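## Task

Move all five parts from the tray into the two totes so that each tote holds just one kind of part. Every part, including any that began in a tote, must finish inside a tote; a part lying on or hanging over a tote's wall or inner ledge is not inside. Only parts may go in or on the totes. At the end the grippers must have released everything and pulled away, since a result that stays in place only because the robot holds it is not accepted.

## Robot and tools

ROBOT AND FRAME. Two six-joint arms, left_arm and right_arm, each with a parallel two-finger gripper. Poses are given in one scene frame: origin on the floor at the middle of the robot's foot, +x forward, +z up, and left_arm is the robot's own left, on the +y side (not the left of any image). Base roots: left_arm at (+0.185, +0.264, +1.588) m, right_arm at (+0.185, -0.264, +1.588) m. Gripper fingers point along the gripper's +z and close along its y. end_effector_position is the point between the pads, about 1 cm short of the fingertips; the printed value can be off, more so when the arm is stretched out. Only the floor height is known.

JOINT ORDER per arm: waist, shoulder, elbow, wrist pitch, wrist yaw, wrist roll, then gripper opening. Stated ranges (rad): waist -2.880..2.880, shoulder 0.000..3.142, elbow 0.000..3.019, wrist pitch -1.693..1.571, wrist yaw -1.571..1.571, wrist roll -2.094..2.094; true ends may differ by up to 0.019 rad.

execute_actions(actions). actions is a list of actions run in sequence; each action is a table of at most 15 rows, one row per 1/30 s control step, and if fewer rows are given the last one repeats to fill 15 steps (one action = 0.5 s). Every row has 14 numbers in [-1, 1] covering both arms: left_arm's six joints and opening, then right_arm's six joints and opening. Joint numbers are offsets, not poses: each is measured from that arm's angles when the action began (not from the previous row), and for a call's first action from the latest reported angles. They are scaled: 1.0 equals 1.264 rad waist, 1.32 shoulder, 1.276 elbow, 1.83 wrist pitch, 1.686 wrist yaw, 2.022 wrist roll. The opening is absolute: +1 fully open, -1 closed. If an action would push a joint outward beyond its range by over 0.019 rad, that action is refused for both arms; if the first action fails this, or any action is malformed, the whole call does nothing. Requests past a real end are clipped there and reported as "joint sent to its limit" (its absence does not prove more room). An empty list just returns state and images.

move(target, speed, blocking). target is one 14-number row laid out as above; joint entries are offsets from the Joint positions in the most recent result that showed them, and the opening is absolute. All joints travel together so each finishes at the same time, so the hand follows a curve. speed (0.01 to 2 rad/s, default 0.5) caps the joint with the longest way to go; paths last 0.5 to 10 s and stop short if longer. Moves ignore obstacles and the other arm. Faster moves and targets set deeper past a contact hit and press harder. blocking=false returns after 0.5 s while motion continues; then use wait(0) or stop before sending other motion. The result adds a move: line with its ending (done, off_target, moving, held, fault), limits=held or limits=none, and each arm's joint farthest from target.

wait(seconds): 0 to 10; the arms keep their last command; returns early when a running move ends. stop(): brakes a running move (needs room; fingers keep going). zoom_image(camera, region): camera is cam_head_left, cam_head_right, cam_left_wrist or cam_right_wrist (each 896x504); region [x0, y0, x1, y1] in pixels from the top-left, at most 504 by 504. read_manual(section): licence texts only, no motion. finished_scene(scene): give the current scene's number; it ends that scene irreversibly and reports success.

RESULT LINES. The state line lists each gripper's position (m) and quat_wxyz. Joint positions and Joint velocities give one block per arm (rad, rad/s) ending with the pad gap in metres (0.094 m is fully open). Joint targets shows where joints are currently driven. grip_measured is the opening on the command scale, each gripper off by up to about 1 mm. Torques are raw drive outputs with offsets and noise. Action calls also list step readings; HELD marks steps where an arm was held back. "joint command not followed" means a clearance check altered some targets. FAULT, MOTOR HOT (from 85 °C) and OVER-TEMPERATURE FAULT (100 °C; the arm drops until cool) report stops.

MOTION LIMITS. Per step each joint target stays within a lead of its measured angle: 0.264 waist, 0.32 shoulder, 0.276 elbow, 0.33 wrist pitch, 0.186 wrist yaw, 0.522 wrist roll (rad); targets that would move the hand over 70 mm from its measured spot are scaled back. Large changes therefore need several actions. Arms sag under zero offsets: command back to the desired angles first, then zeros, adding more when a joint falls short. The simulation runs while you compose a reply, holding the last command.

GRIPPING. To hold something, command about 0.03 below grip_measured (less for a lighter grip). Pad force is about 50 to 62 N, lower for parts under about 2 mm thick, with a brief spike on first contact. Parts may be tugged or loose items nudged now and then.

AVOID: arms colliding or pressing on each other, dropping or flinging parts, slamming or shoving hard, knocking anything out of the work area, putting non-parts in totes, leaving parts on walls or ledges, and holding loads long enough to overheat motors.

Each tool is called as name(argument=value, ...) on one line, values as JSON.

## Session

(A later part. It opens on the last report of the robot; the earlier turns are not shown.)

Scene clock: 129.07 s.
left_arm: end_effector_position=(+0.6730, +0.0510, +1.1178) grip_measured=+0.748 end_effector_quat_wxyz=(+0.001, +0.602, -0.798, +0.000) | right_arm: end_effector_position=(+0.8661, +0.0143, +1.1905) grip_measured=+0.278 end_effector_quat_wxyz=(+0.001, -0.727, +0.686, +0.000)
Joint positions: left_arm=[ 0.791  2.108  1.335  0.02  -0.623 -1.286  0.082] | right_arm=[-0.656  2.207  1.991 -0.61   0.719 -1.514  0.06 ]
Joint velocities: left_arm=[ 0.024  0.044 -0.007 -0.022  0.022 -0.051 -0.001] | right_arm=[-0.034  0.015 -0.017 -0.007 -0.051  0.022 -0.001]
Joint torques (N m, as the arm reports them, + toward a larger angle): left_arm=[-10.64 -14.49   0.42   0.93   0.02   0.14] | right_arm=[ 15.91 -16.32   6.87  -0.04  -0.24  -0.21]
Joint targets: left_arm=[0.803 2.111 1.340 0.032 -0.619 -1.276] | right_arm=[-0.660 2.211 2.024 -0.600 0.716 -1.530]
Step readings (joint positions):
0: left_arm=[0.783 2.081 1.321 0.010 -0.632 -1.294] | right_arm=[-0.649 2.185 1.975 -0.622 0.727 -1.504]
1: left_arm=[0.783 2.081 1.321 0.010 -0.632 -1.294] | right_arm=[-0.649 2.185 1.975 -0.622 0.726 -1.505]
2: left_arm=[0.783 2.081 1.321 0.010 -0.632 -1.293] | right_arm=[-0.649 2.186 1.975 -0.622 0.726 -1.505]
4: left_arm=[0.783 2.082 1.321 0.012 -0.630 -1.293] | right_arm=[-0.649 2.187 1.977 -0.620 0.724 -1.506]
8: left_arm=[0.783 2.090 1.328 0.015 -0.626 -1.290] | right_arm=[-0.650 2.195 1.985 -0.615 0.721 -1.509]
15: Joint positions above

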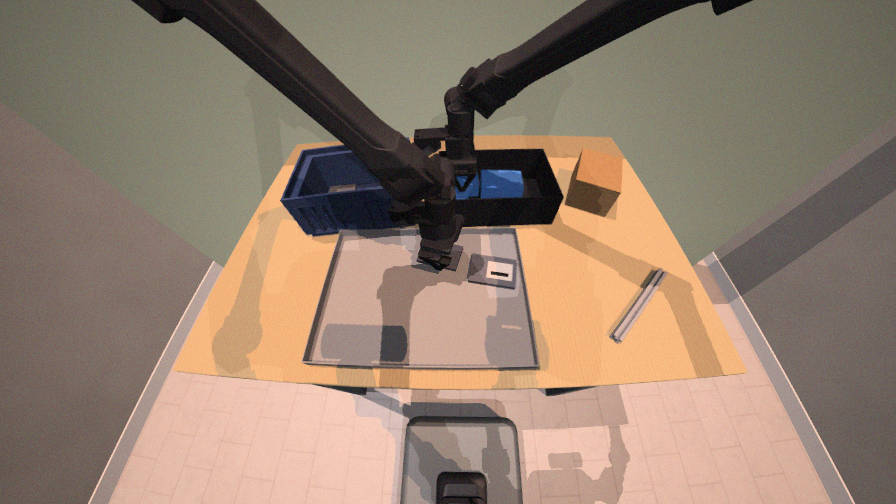

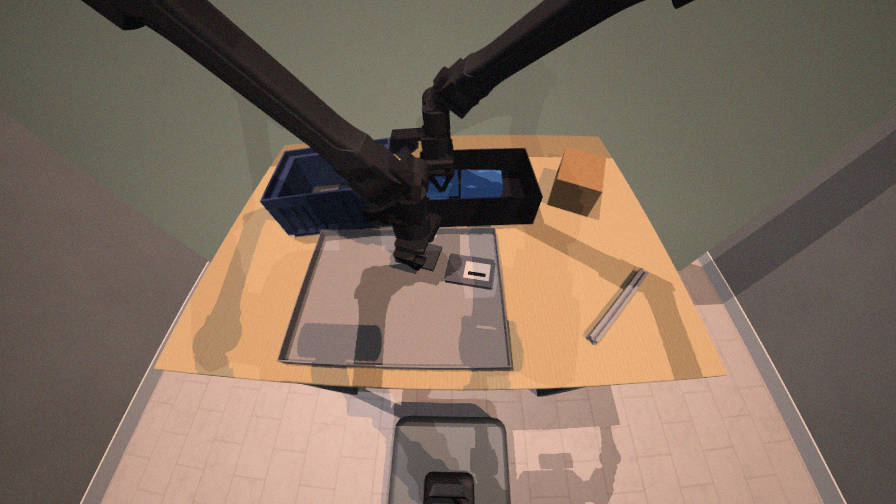

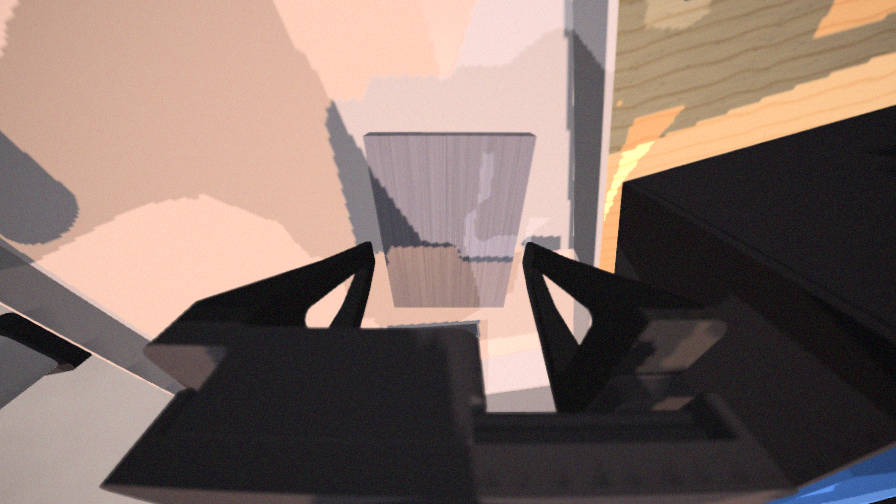

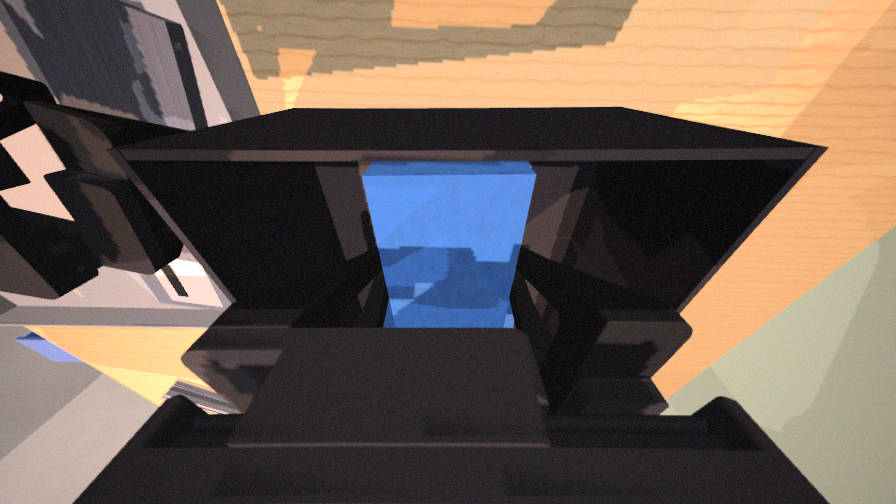

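execute_actions(actions=[[[0.011,0.0023,0.0039,0.0066,0.0024,0.005,0.75, -0.004,0.004,0.0268,0.006,-0.002,-0.0083,0.245],[0.011,0.0023,0.0039,0.0066,0.0024,0.005,0.70, -0.0047,0.005,0.0276,0.0064,-0.0023,-0.0087,0.245],[0.011,0.0023,0.0039,0.0066,0.0024,0.005,0.65, -0.0054,0.006,0.0285,0.0068,-0.0026,-0.0091,0.245],[0.011,0.0023,0.0039,0.0066,0.0024,0.005,0.60, -0.0061,0.007,0.0293,0.0072,-0.0029,-0.0095,0.245],[0.011,0.0023,0.0039,0.0066,0.0024,0.005,0.56, -0.0068,0.008,0.0302,0.0077,-0.0032,-0.0099,0.245],[0.011,0.0023,0.0039,0.0066,0.0024,0.005,0.52, -0.0075,0.009,0.031,0.0081,-0.0035,-0.0103,0.245],[0.011,0.0023,0.0039,0.0066,0.0024,0.005,0.49, -0.0082,0.010,0.0319,0.0085,-0.0038,-0.0107,0.245],[0.011,0.0023,0.0039,0.0066,0.0024,0.005,0.46, -0.0089,0.011,0.0328,0.009,-0.0041,-0.0111,0.245],[0.011,0.0023,0.0039,0.0066,0.0024,0.005,0.435, -0.0096,0.012,0.0336,0.0094,-0.0044,-0.0115,0.245],[0.011,0.0023,0.0039,0.0066,0.0024,0.005,0.41, -0.0103,0.0129,0.0345,0.0098,-0.0047,-0.0119,0.245],[0.011,0.0023,0.0039,0.0066,0.0024,0.005,0.385, -0.0103,0.0129,0.0345,0.0098,-0.0047,-0.0119,0.245]]])

Scene clock: 130.57 s.
left_arm: end_effector_position=(+0.6721, +0.0519, +1.1165) grip_measured=+0.405 end_effector_quat_wxyz=(+0.002, +0.602, -0.799, -0.001) | right_arm: end_effector_position=(+0.8674, +0.0122, +1.1833) grip_measured=+0.278 end_effector_quat_wxyz=(+0.001, -0.727, +0.687, -0.000)
Joint positions: left_arm=[ 0.794  2.109  1.335  0.02  -0.623 -1.285  0.066] | right_arm=[-0.665  2.218  2.002 -0.602  0.714 -1.523  0.06 ]
Joint velocities: left_arm=[-0.005 -0.005 -0.007 -0.017  0.066 -0.037 -0.   ] | right_arm=[-0.005 -0.015  0.012  0.007  0.022 -0.022  0.001]
Joint torques (N m, as the arm reports them, + toward a larger angle): left_arm=[-10.95 -14.27   0.24   0.82   0.01   0.12] | right_arm=[ 15.97 -16.12   6.88   0.01  -0.24  -0.19]
Joint targets: left_arm=[0.806 2.111 1.340 0.031 -0.619 -1.276] | right_arm=[-0.669 2.224 2.035 -0.592 0.711 -1.539]
Step readings (joint positions):
0: left_arm=[0.793 2.109 1.335 0.020 -0.623 -1.285] | right_arm=[-0.658 2.209 1.991 -0.610 0.719 -1.516]
1: left_arm=[0.793 2.109 1.335 0.020 -0.623 -1.285] | right_arm=[-0.658 2.209 1.991 -0.610 0.719 -1.516]
2: left_arm=[0.793 2.109 1.335 0.020 -0.623 -1.285] | right_arm=[-0.658 2.209 1.991 -0.610 0.718 -1.516]
4: left_arm=[0.793 2.109 1.335 0.020 -0.623 -1.285] | right_arm=[-0.658 2.209 1.991 -0.609 0.717 -1.517]
8: left_arm=[0.793 2.109 1.335 0.020 -0.623 -1.285] | right_arm=[-0.659 2.213 1.997 -0.606 0.715 -1.519]
15: Joint positions above

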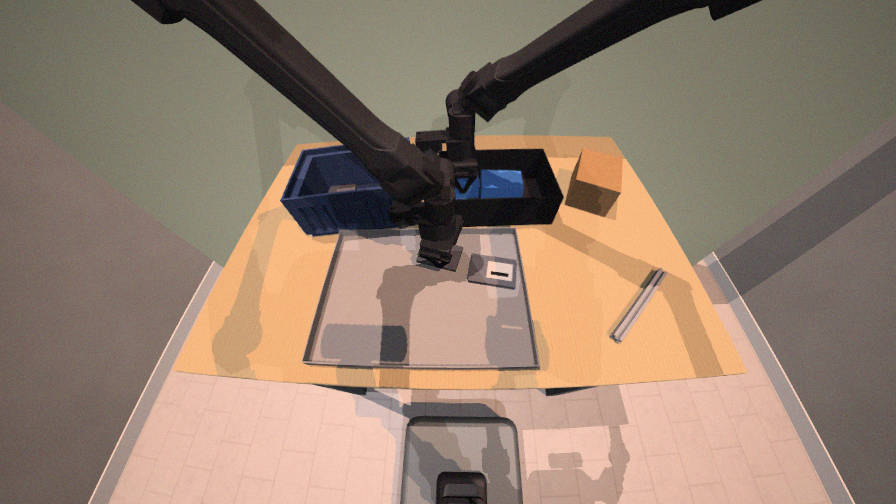

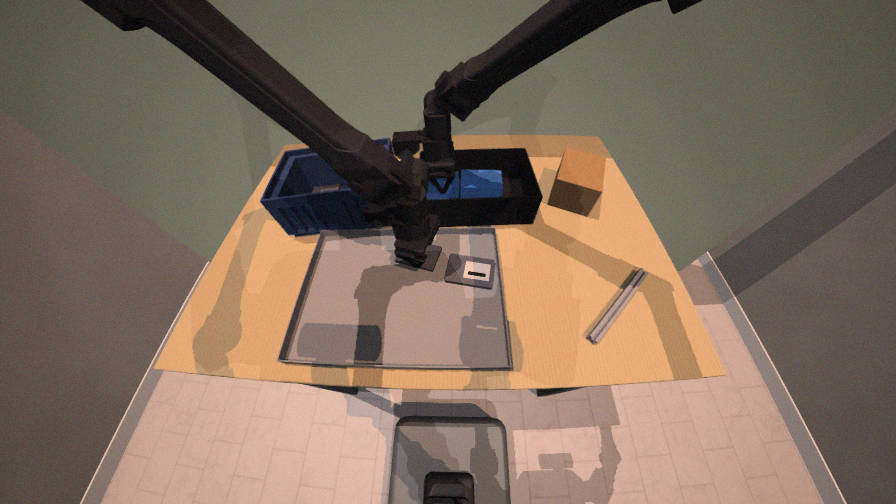

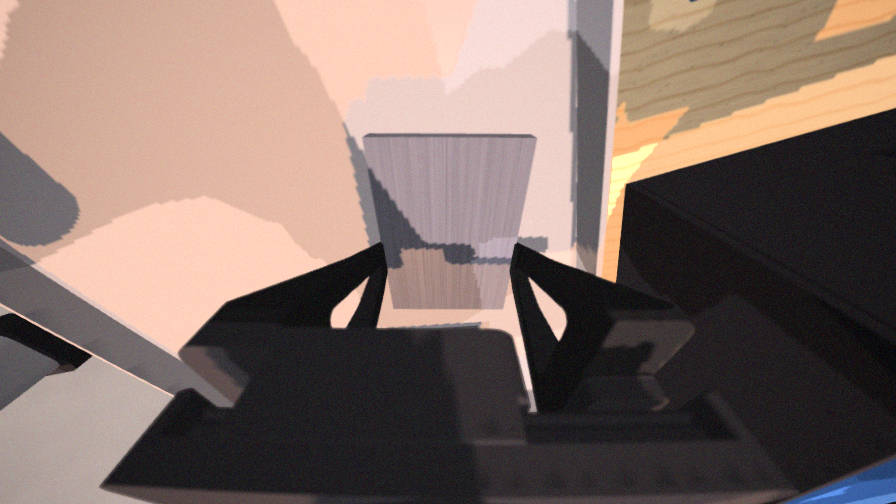

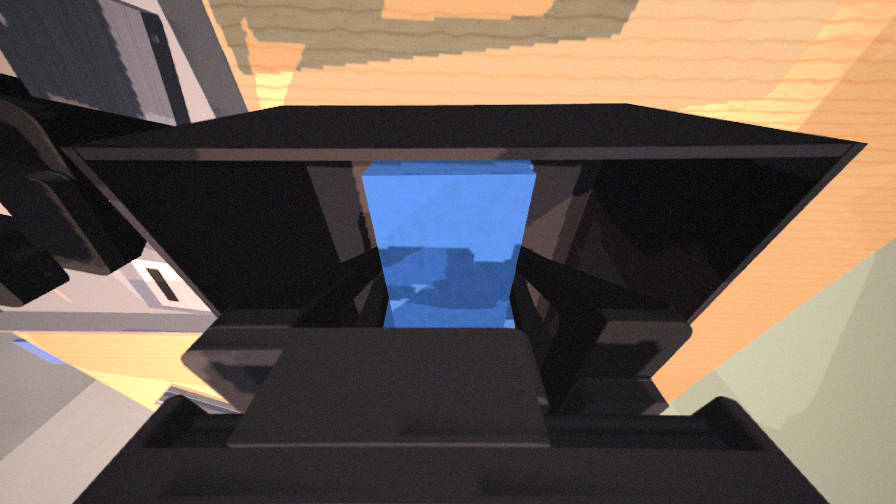

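execute_actions(actions=[[[0.0,-0.004,0.002,0.004,0.001,0.003,0.372, -0.004,0.0055,0.0266,0.006,-0.002,-0.0083,0.245],[-0.008,-0.010,0.0,0.0,0.0,0.0,0.372, -0.0046,0.0063,0.0272,0.0063,-0.0022,-0.0086,0.245],[-0.014,-0.016,-0.003,-0.003,-0.002,-0.002,0.372, -0.0052,0.0071,0.0279,0.0066,-0.0024,-0.0089,0.245],[-0.018,-0.023,-0.007,-0.006,-0.004,-0.004,0.372, -0.0058,0.0079,0.0285,0.007,-0.0027,-0.0092,0.245],[-0.022,-0.031,-0.012,-0.009,-0.006,-0.006,0.372, -0.0064,0.0087,0.0292,0.0073,-0.0029,-0.0095,0.245],[-0.026,-0.040,-0.018,-0.012,-0.008,-0.008,0.372, -0.007,0.0095,0.0298,0.0076,-0.0031,-0.0098,0.245],[-0.030,-0.050,-0.025,-0.015,-0.010,-0.010,0.372, -0.0076,0.0103,0.0305,0.008,-0.0033,-0.0101,0.245],[-0.034,-0.060,-0.033,-0.018,-0.012,-0.012,0.372, -0.0082,0.0111,0.0311,0.0083,-0.0036,-0.0104,0.245],[-0.038,-0.070,-0.041,-0.021,-0.014,-0.014,0.372, -0.0088,0.0119,0.0318,0.0086,-0.0038,-0.0107,0.245],[-0.043,-0.080,-0.049,-0.025,-0.016,-0.017,0.372, -0.0088,0.0125,0.0322,0.0088,-0.004,-0.011,0.245],[-0.048,-0.090,-0.057,-0.029,-0.019,-0.020,0.372, -0.0088,0.0125,0.0322,0.0088,-0.004,-0.011,0.245],[-0.053,-0.100,-0.065,-0.033,-0.022,-0.023,0.372, -0.0088,0.0125,0.0322,0.0088,-0.004,-0.011,0.245],[-0.057,-0.108,-0.072,-0.036,-0.024,-0.026,0.372, -0.0088,0.0125,0.0322,0.0088,-0.004,-0.011,0.245],[-0.060,-0.114,-0.078,-0.039,-0.026,-0.029,0.372, -0.0088,0.0125,0.0322,0.0088,-0.004,-0.011,0.245],[-0.062,-0.117,-0.081,-0.041,-0.027,-0.031,0.372, -0.0088,0.0125,0.0322,0.0088,-0.004,-0.011,0.245]]])

Scene clock: 133.40 s.
left_arm: end_effector_position=(+0.6701, +0.0632, +1.1634) grip_measured=+0.405 end_effector_quat_wxyz=(+0.003, +0.599, -0.801, -0.011) | right_arm: end_effector_position=(+0.8710, +0.0134, +1.1831) grip_measured=+0.278 end_effector_quat_wxyz=(+0.005, -0.727, +0.687, -0.001)
Joint positions: left_arm=[ 0.758  1.997  1.242 -0.036 -0.662 -1.318  0.066] | right_arm=[-0.665  2.222  2.011 -0.598  0.71  -1.53   0.06 ]
Joint velocities: left_arm=[-0.23  -0.396 -0.168 -0.159 -0.066 -0.11  -0.001] | right_arm=[-0.015 -0.005 -0.027 -0.017 -0.037 -0.007  0.   ]
Joint torques (N m, as the arm reports them, + toward a larger angle): left_arm=[-14.36 -15.65   0.19   0.19  -0.27  -0.04] | right_arm=[ 15.35 -15.54   6.89   0.02  -0.27  -0.22]
Joint targets: left_arm=[0.715 1.954 1.232 -0.055 -0.668 -1.347] | right_arm=[-0.676 2.235 2.043 -0.586 0.707 -1.545]
Step readings (joint positions):
0: left_arm=[0.794 2.109 1.335 0.020 -0.623 -1.285] | right_arm=[-0.665 2.218 2.003 -0.602 0.713 -1.524]
1: left_arm=[0.794 2.109 1.335 0.020 -0.623 -1.285] | right_arm=[-0.665 2.218 2.003 -0.602 0.713 -1.524]
2: left_arm=[0.794 2.109 1.335 0.020 -0.623 -1.285] | right_arm=[-0.665 2.218 2.003 -0.602 0.713 -1.524]
4: left_arm=[0.794 2.109 1.335 0.020 -0.624 -1.285] | right_arm=[-0.665 2.218 2.003 -0.602 0.713 -1.525]
8: left_arm=[0.792 2.091 1.314 0.008 -0.635 -1.290] | right_arm=[-0.665 2.220 2.006 -0.601 0.711 -1.527]
15: Joint positions above

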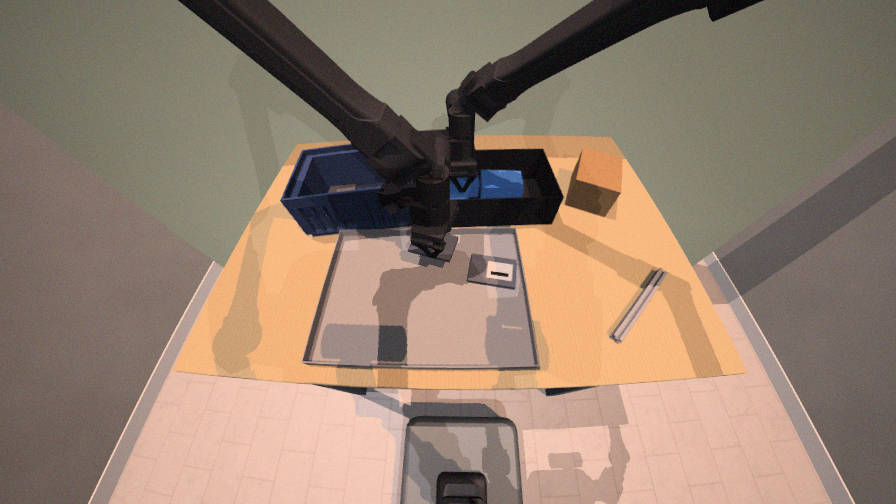

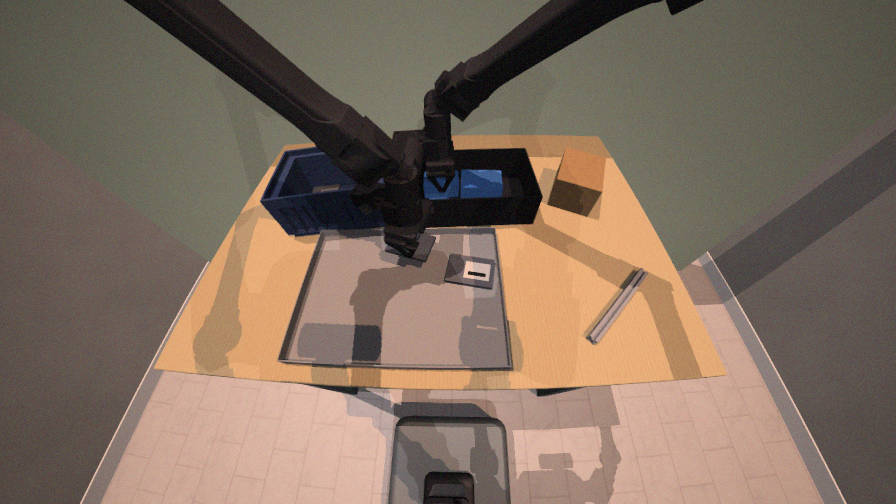

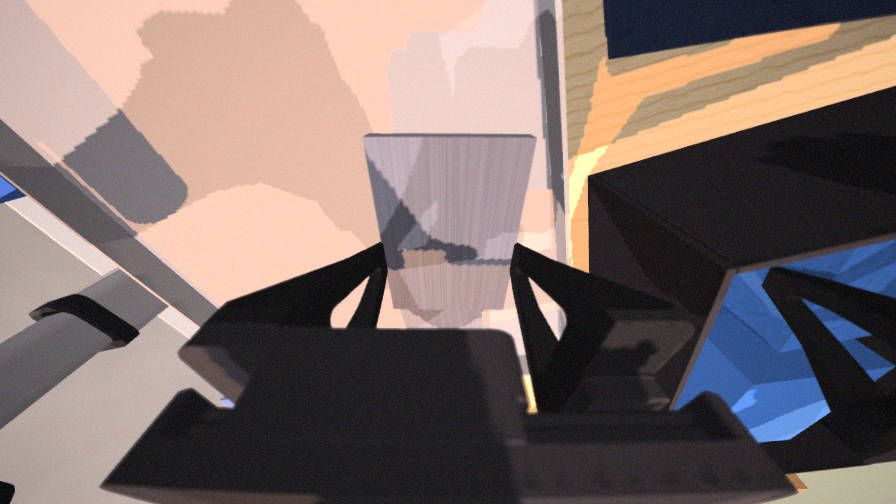

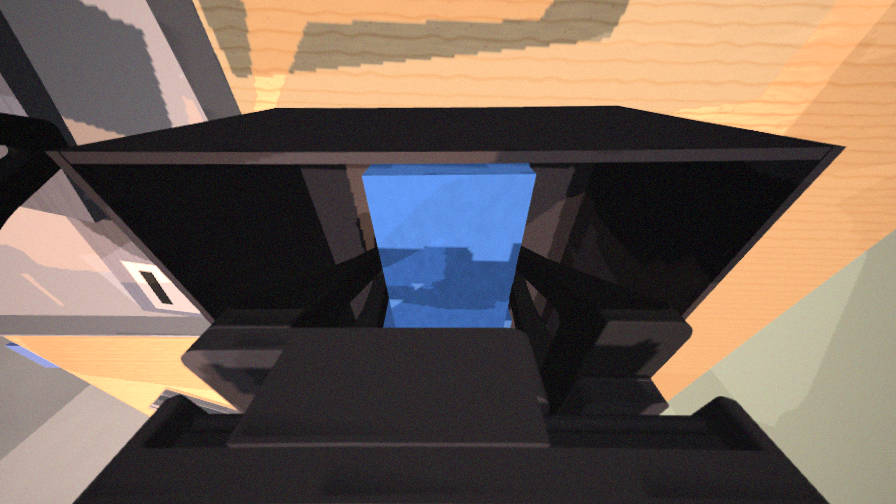

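move(target=[-0.1345,-0.327,-0.221,-0.1224,-0.057,-0.1395,0.372, 0.099,-0.191,-0.126,-0.083,0.0486,0.069,0.85], speed=0.4)

Scene clock: 136.20 s.
left_arm: end_effector_position=(+0.6575, +0.1038, +1.3293) grip_measured=+0.405 end_effector_quat_wxyz=(+0.001, +0.653, -0.757, -0.003) | right_arm: end_effector_position=(+0.8820, -0.0066, +1.3132) grip_measured=+0.849 end_effector_quat_wxyz=(+0.006, -0.718, +0.696, -0.007)
Joint positions: left_arm=[ 0.61   1.577  0.96  -0.25  -0.754 -1.591  0.066] | right_arm=[-0.559  1.986  1.856 -0.741  0.79  -1.405  0.087]
Joint velocities: left_arm=[-0.005  0.005  0.002 -0.012  0.022 -0.007 -0.001] | right_arm=[-0.015  0.005  0.002 -0.007 -0.037  0.037 -0.   ]
Joint torques (N m, as the arm reports them, + toward a larger angle): left_arm=[-10.63 -12.78   1.68   0.07  -0.25  -0.05] | right_arm=[ 17.13 -17.33   4.04  -0.61   0.01   0.05]
Joint targets: left_arm=[0.588 1.566 0.961 -0.260 -0.758 -1.601] | right_arm=[-0.540 1.969 1.850 -0.750 0.792 -1.390]
move: off_target (left_arm); limits=none; left_arm: farthest joint: the waist, 0.022 radians from its target (0.142 radians at the start); right_arm: farthest joint: the waist, 0.019 radians from its target (0.125 radians at the start)

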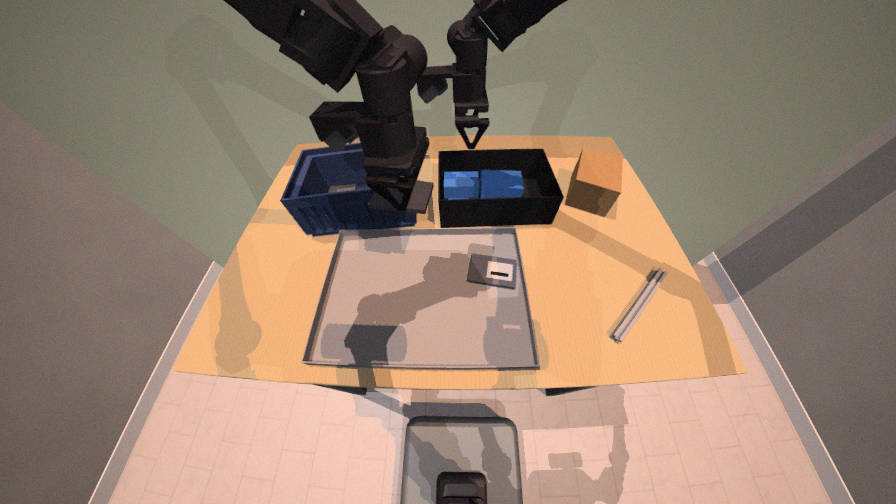

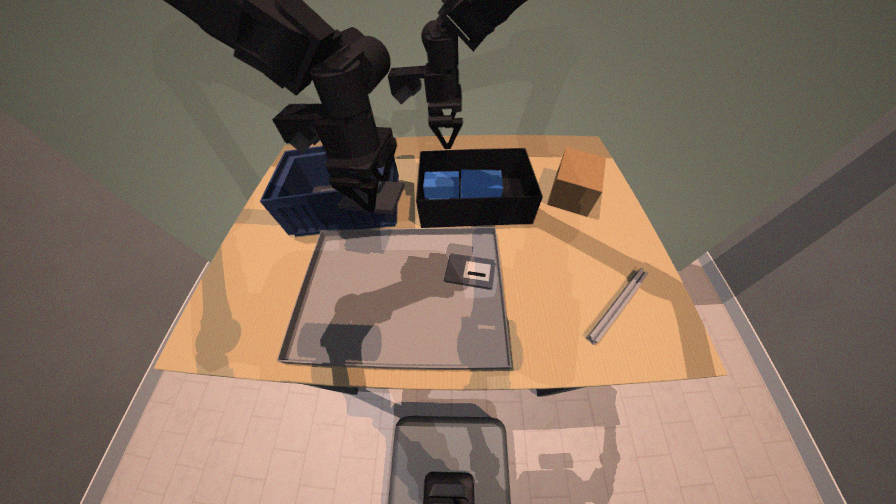

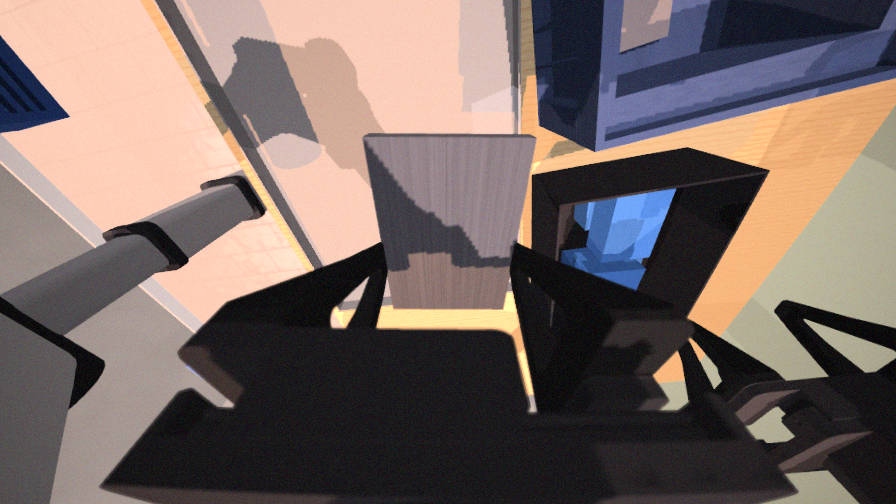

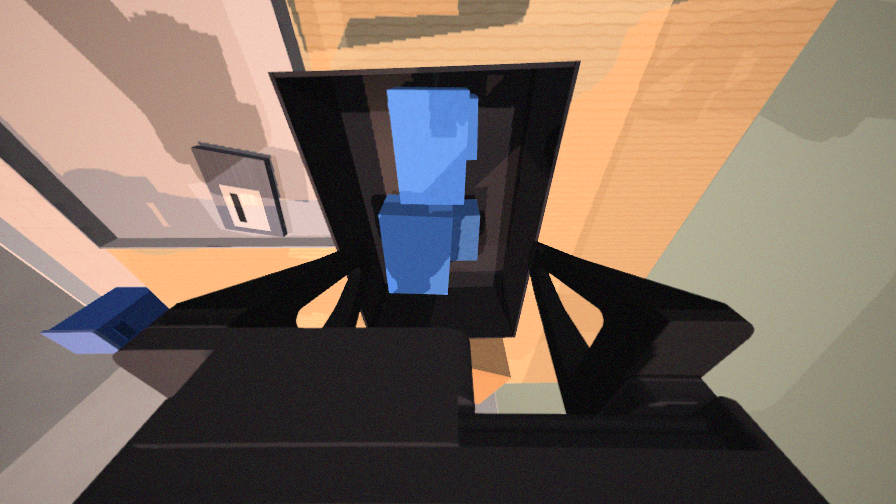

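move(target=[0.170,-0.0205,0.4036,-0.2115,0.089,-0.051,0.372, -0.27,-0.497,-0.674,0.208,-0.145,0.42,0.85], speed=0.8)

Scene clock: 142.50 s.
left_arm: end_effector_position=(+0.8449, +0.2249, +1.3261) grip_measured=+0.405 end_effector_quat_wxyz=(-0.000, +0.756, -0.654, -0.004) | right_arm: end_effector_position=(+0.7134, -0.2634, +1.3292) grip_measured=+0.849 end_effector_quat_wxyz=(-0.006, -0.238, +0.971, -0.001)
Joint positions: left_arm=[ 0.824  1.571  1.454 -0.627 -0.608 -1.685  0.066] | right_arm=[-0.903  1.344  0.999 -0.371  0.547 -0.571  0.087]
Joint velocities: left_arm=[-0.015 -0.015 -0.017  0.012  0.022  0.022  0.   ] | right_arm=[-0.015  0.005  0.002  0.007 -0.007  0.007 -0.001]
Joint torques (N m, as the arm reports them, + toward a larger angle): left_arm=[ -8.5  -19.94   6.67  -0.02   0.    -0.07] | right_arm=[  6.41 -14.34   2.73   0.01  -0.17   0.07]
Joint targets: left_arm=[0.824 1.550 1.475 -0.637 -0.604 -1.694] | right_arm=[-0.900 1.331 0.997 -0.360 0.545 -0.556]
move: off_target (left_arm); limits=none; left_arm: farthest joint: the shoulder, 0.021 radians from its target (0.027 radians at the start); right_arm: farthest joint: the wrist roll, 0.015 radians from its target (0.849 radians at the start)

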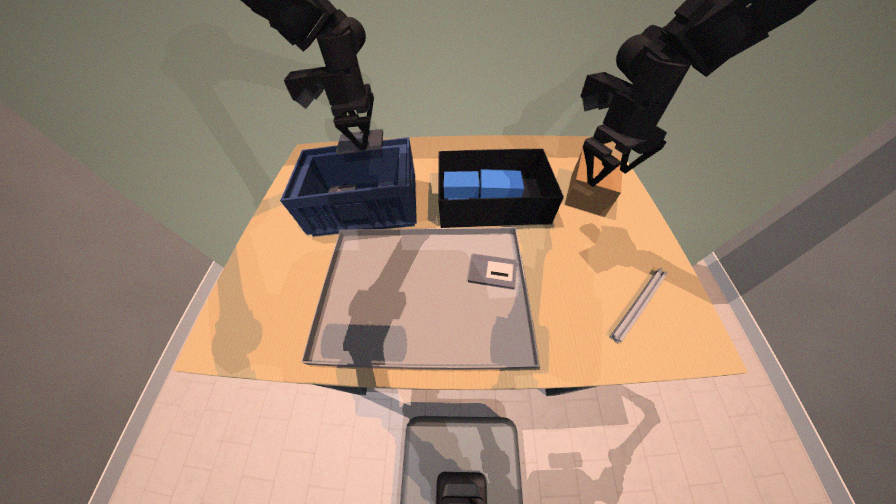

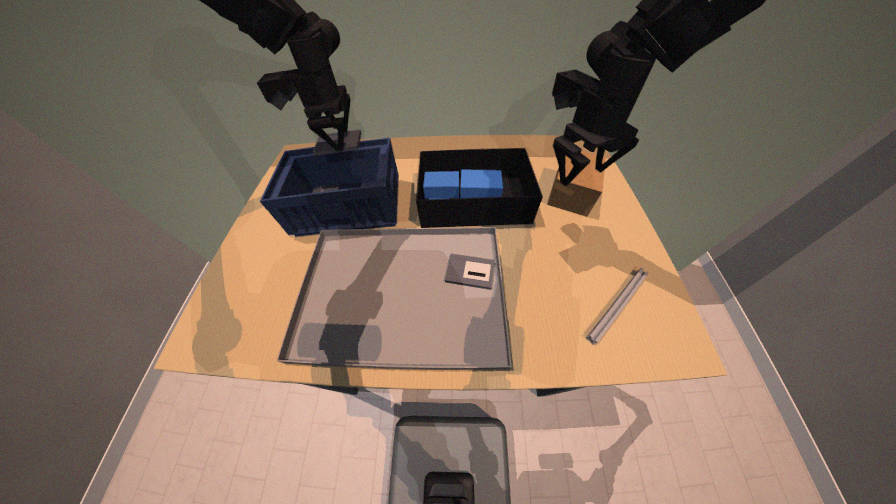

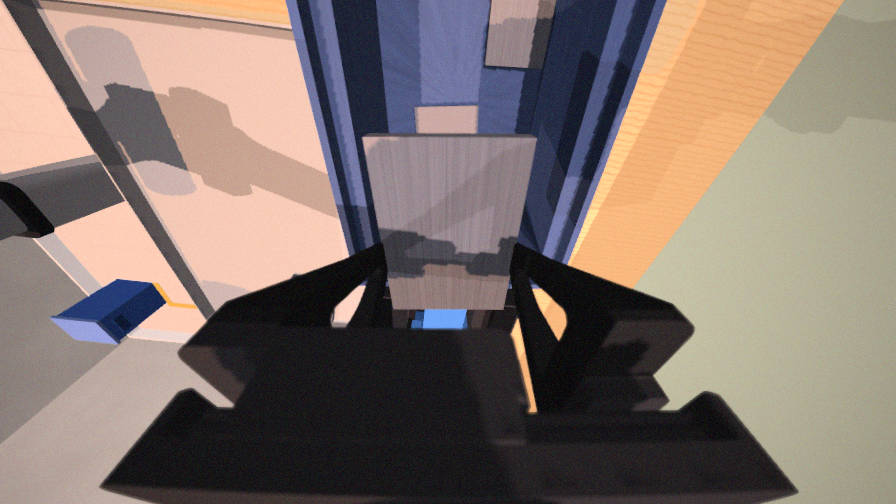

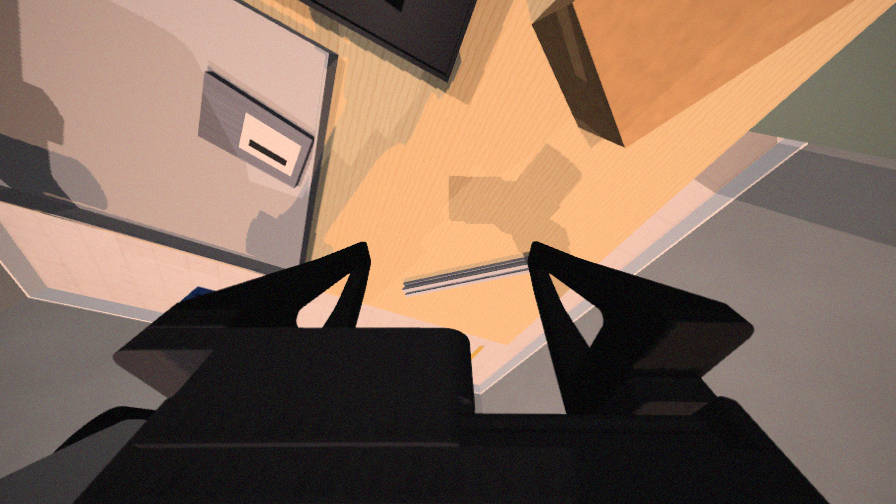

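move(target=[0.1234,0.2568,0.1865,0.119,0.077,0.0623,0.372, 0.002,-0.01,-0.0015,0.006,-0.001,0.007,0.85], speed=0.35)

Scene clock: 145.23 s.
left_arm: end_effector_position=(+0.8519, +0.2238, +1.1484) grip_measured=+0.405 end_effector_quat_wxyz=(-0.000, +0.758, -0.652, +0.001) | right_arm: end_effector_position=(+0.7134, -0.2634, +1.3292) grip_measured=+0.849 end_effector_quat_wxyz=(-0.006, -0.238, +0.971, -0.001)
Joint positions: left_arm=[ 0.98   1.923  1.67  -0.42  -0.481 -1.568  0.066] | right_arm=[-0.903  1.344  0.999 -0.371  0.547 -0.57   0.087]
Joint velocities: left_arm=[-0.024 -0.005 -0.022  0.007 -0.081  0.037  0.001] | right_arm=[-0.005 -0.005 -0.027 -0.007 -0.066  0.066  0.001]
Joint torques (N m, as the arm reports them, + toward a larger angle): left_arm=[ -9.55 -21.23   5.57   0.9    0.     0.12] | right_arm=[  6.5  -14.18   2.81   0.03  -0.14   0.05]
Joint targets: left_arm=[0.980 1.910 1.692 -0.409 -0.478 -1.559] | right_arm=[-0.900 1.331 0.998 -0.360 0.546 -0.557]
move: off_target (left_arm); limits=none; left_arm: farthest joint: the elbow, 0.022 radians from its target (0.238 radians at the start); right_arm: farthest joint: the shoulder, 0.013 radians from its target (0.013 radians at the start)

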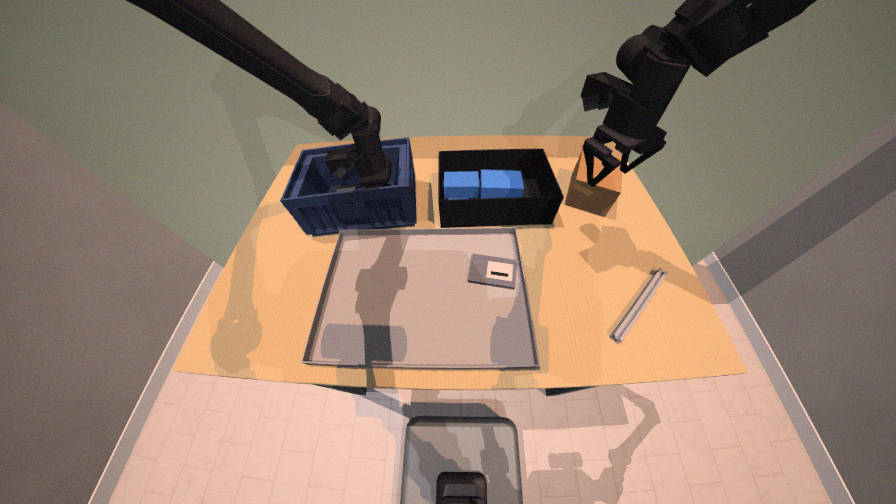

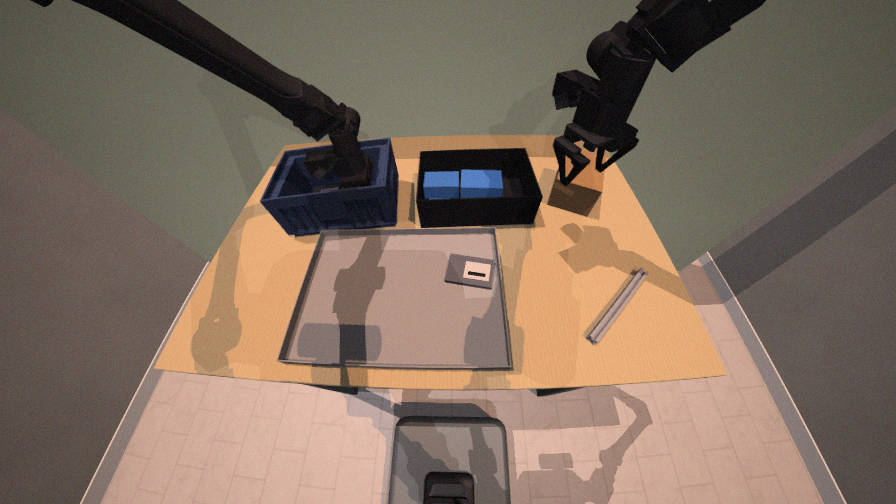

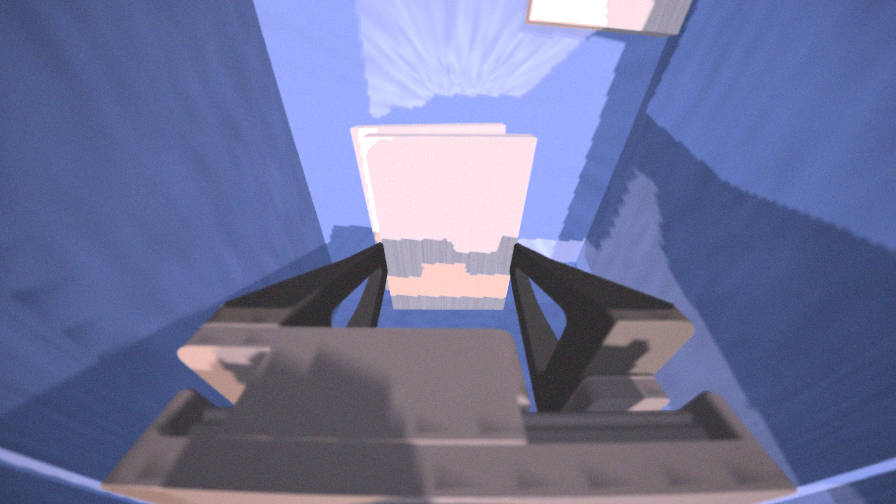

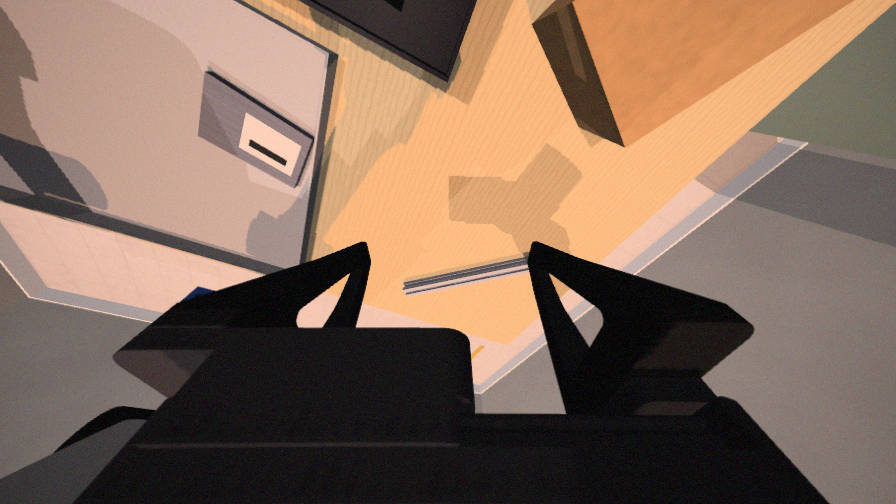

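execute_actions(actions=[[[0.005,-0.002,0.0172,0.0066,0.002,0.005,0.372, 0.002,-0.01,-0.001,0.006,-0.001,0.0065,0.85],[0.008,0.002,0.0172,0.0072,0.0022,0.0052,0.372, 0.002,-0.01,-0.001,0.006,-0.001,0.0065,0.85],[0.009,0.004,0.0172,0.0079,0.0025,0.0054,0.372, 0.002,-0.01,-0.001,0.006,-0.001,0.0065,0.85],[0.010,0.006,0.0172,0.0086,0.0027,0.0056,0.372, 0.002,-0.01,-0.001,0.006,-0.001,0.0065,0.85],[0.011,0.008,0.0172,0.0094,0.003,0.0058,0.372, 0.002,-0.01,-0.001,0.006,-0.001,0.0065,0.85],[0.012,0.010,0.0172,0.0102,0.0033,0.006,0.372, 0.002,-0.01,-0.001,0.006,-0.001,0.0065,0.85],[0.013,0.012,0.0172,0.011,0.0036,0.0062,0.372, 0.002,-0.01,-0.001,0.006,-0.001,0.0065,0.85],[0.0136,0.0137,0.0172,0.0118,0.0038,0.0063,0.372, 0.002,-0.01,-0.001,0.006,-0.001,0.0065,0.85],[0.0142,0.0152,0.0172,0.0126,0.004,0.0064,0.372, 0.002,-0.01,-0.001,0.006,-0.001,0.0065,0.85]]])

Scene clock: 146.70 s.
left_arm: end_effector_position=(+0.8492, +0.2242, +1.1417) grip_measured=+0.404 end_effector_quat_wxyz=(-0.000, +0.759, -0.652, +0.000) | right_arm: end_effector_position=(+0.7134, -0.2634, +1.3292) grip_measured=+0.849 end_effector_quat_wxyz=(-0.006, -0.238, +0.971, -0.001)
Joint positions: left_arm=[ 0.986  1.934  1.672 -0.41  -0.477 -1.565  0.066] | right_arm=[-0.903  1.344  0.999 -0.371  0.547 -0.57   0.087]
Joint velocities: left_arm=[ 0.015 -0.005 -0.012  0.007 -0.037 -0.037 -0.001] | right_arm=[-0.015 -0.005  0.002  0.002 -0.007  0.007  0.   ]
Joint torques (N m, as the arm reports them, + toward a larger angle): left_arm=[ -8.27 -18.87   5.28   0.9   -0.04   0.13] | right_arm=[  6.58 -14.3    2.86   0.05  -0.14   0.05]
Joint targets: left_arm=[0.998 1.944 1.693 -0.397 -0.474 -1.555] | right_arm=[-0.900 1.331 0.998 -0.360 0.546 -0.557]
Step readings (joint positions):
0: left_arm=[0.980 1.923 1.670 -0.420 -0.481 -1.568] | right_arm=[-0.903 1.344 0.999 -0.371 0.547 -0.570]
1: left_arm=[0.980 1.923 1.670 -0.420 -0.481 -1.568] | right_arm=[-0.903 1.344 0.999 -0.371 0.547 -0.570]
2: left_arm=[0.980 1.923 1.670 -0.420 -0.481 -1.568] | right_arm=[-0.903 1.344 0.999 -0.371 0.547 -0.570]
4: left_arm=[0.981 1.924 1.670 -0.419 -0.481 -1.567] | right_arm=[-0.903 1.344 0.999 -0.371 0.547 -0.570]
8: left_arm=[0.984 1.929 1.670 -0.413 -0.479 -1.566] | right_arm=[-0.903 1.344 0.999 -0.371 0.547 -0.570]
15: Joint positions above

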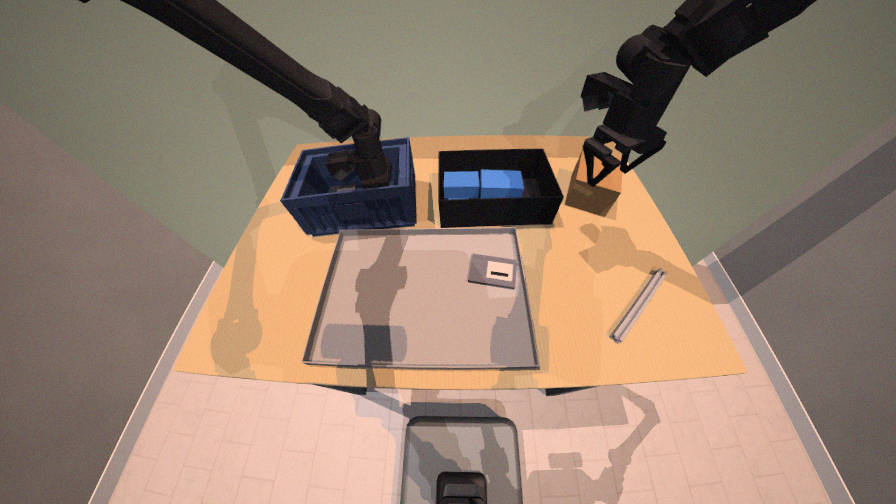

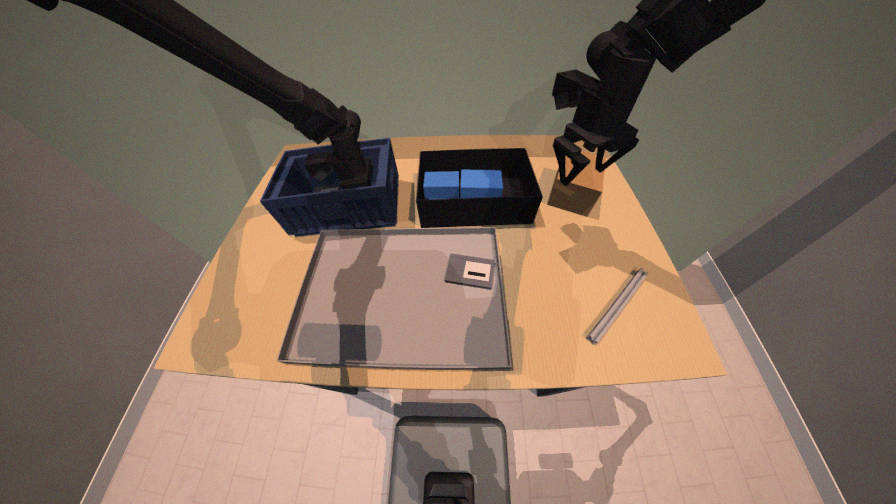

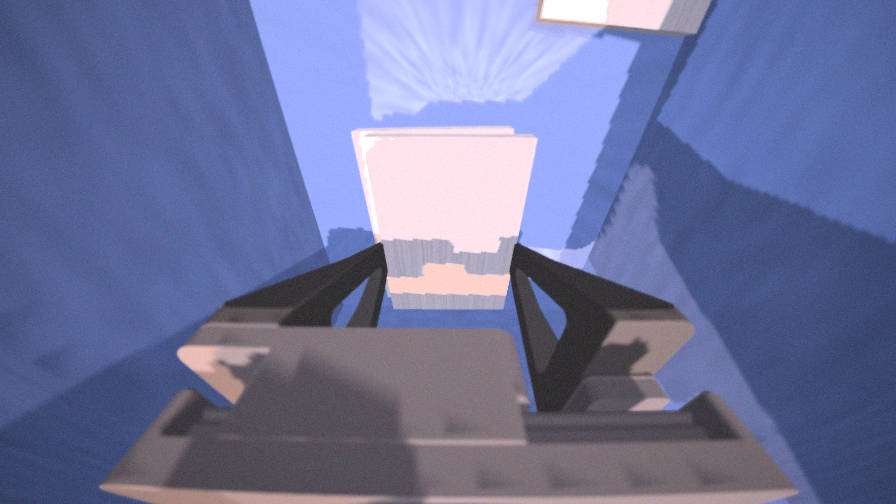

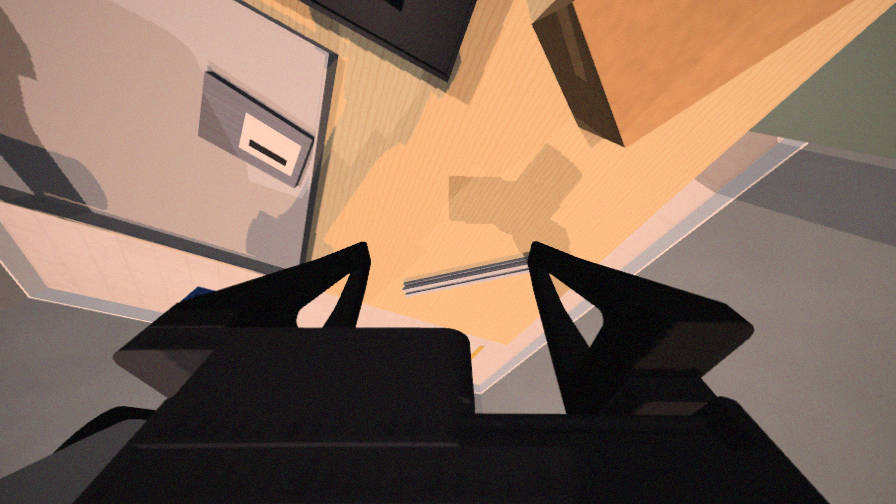

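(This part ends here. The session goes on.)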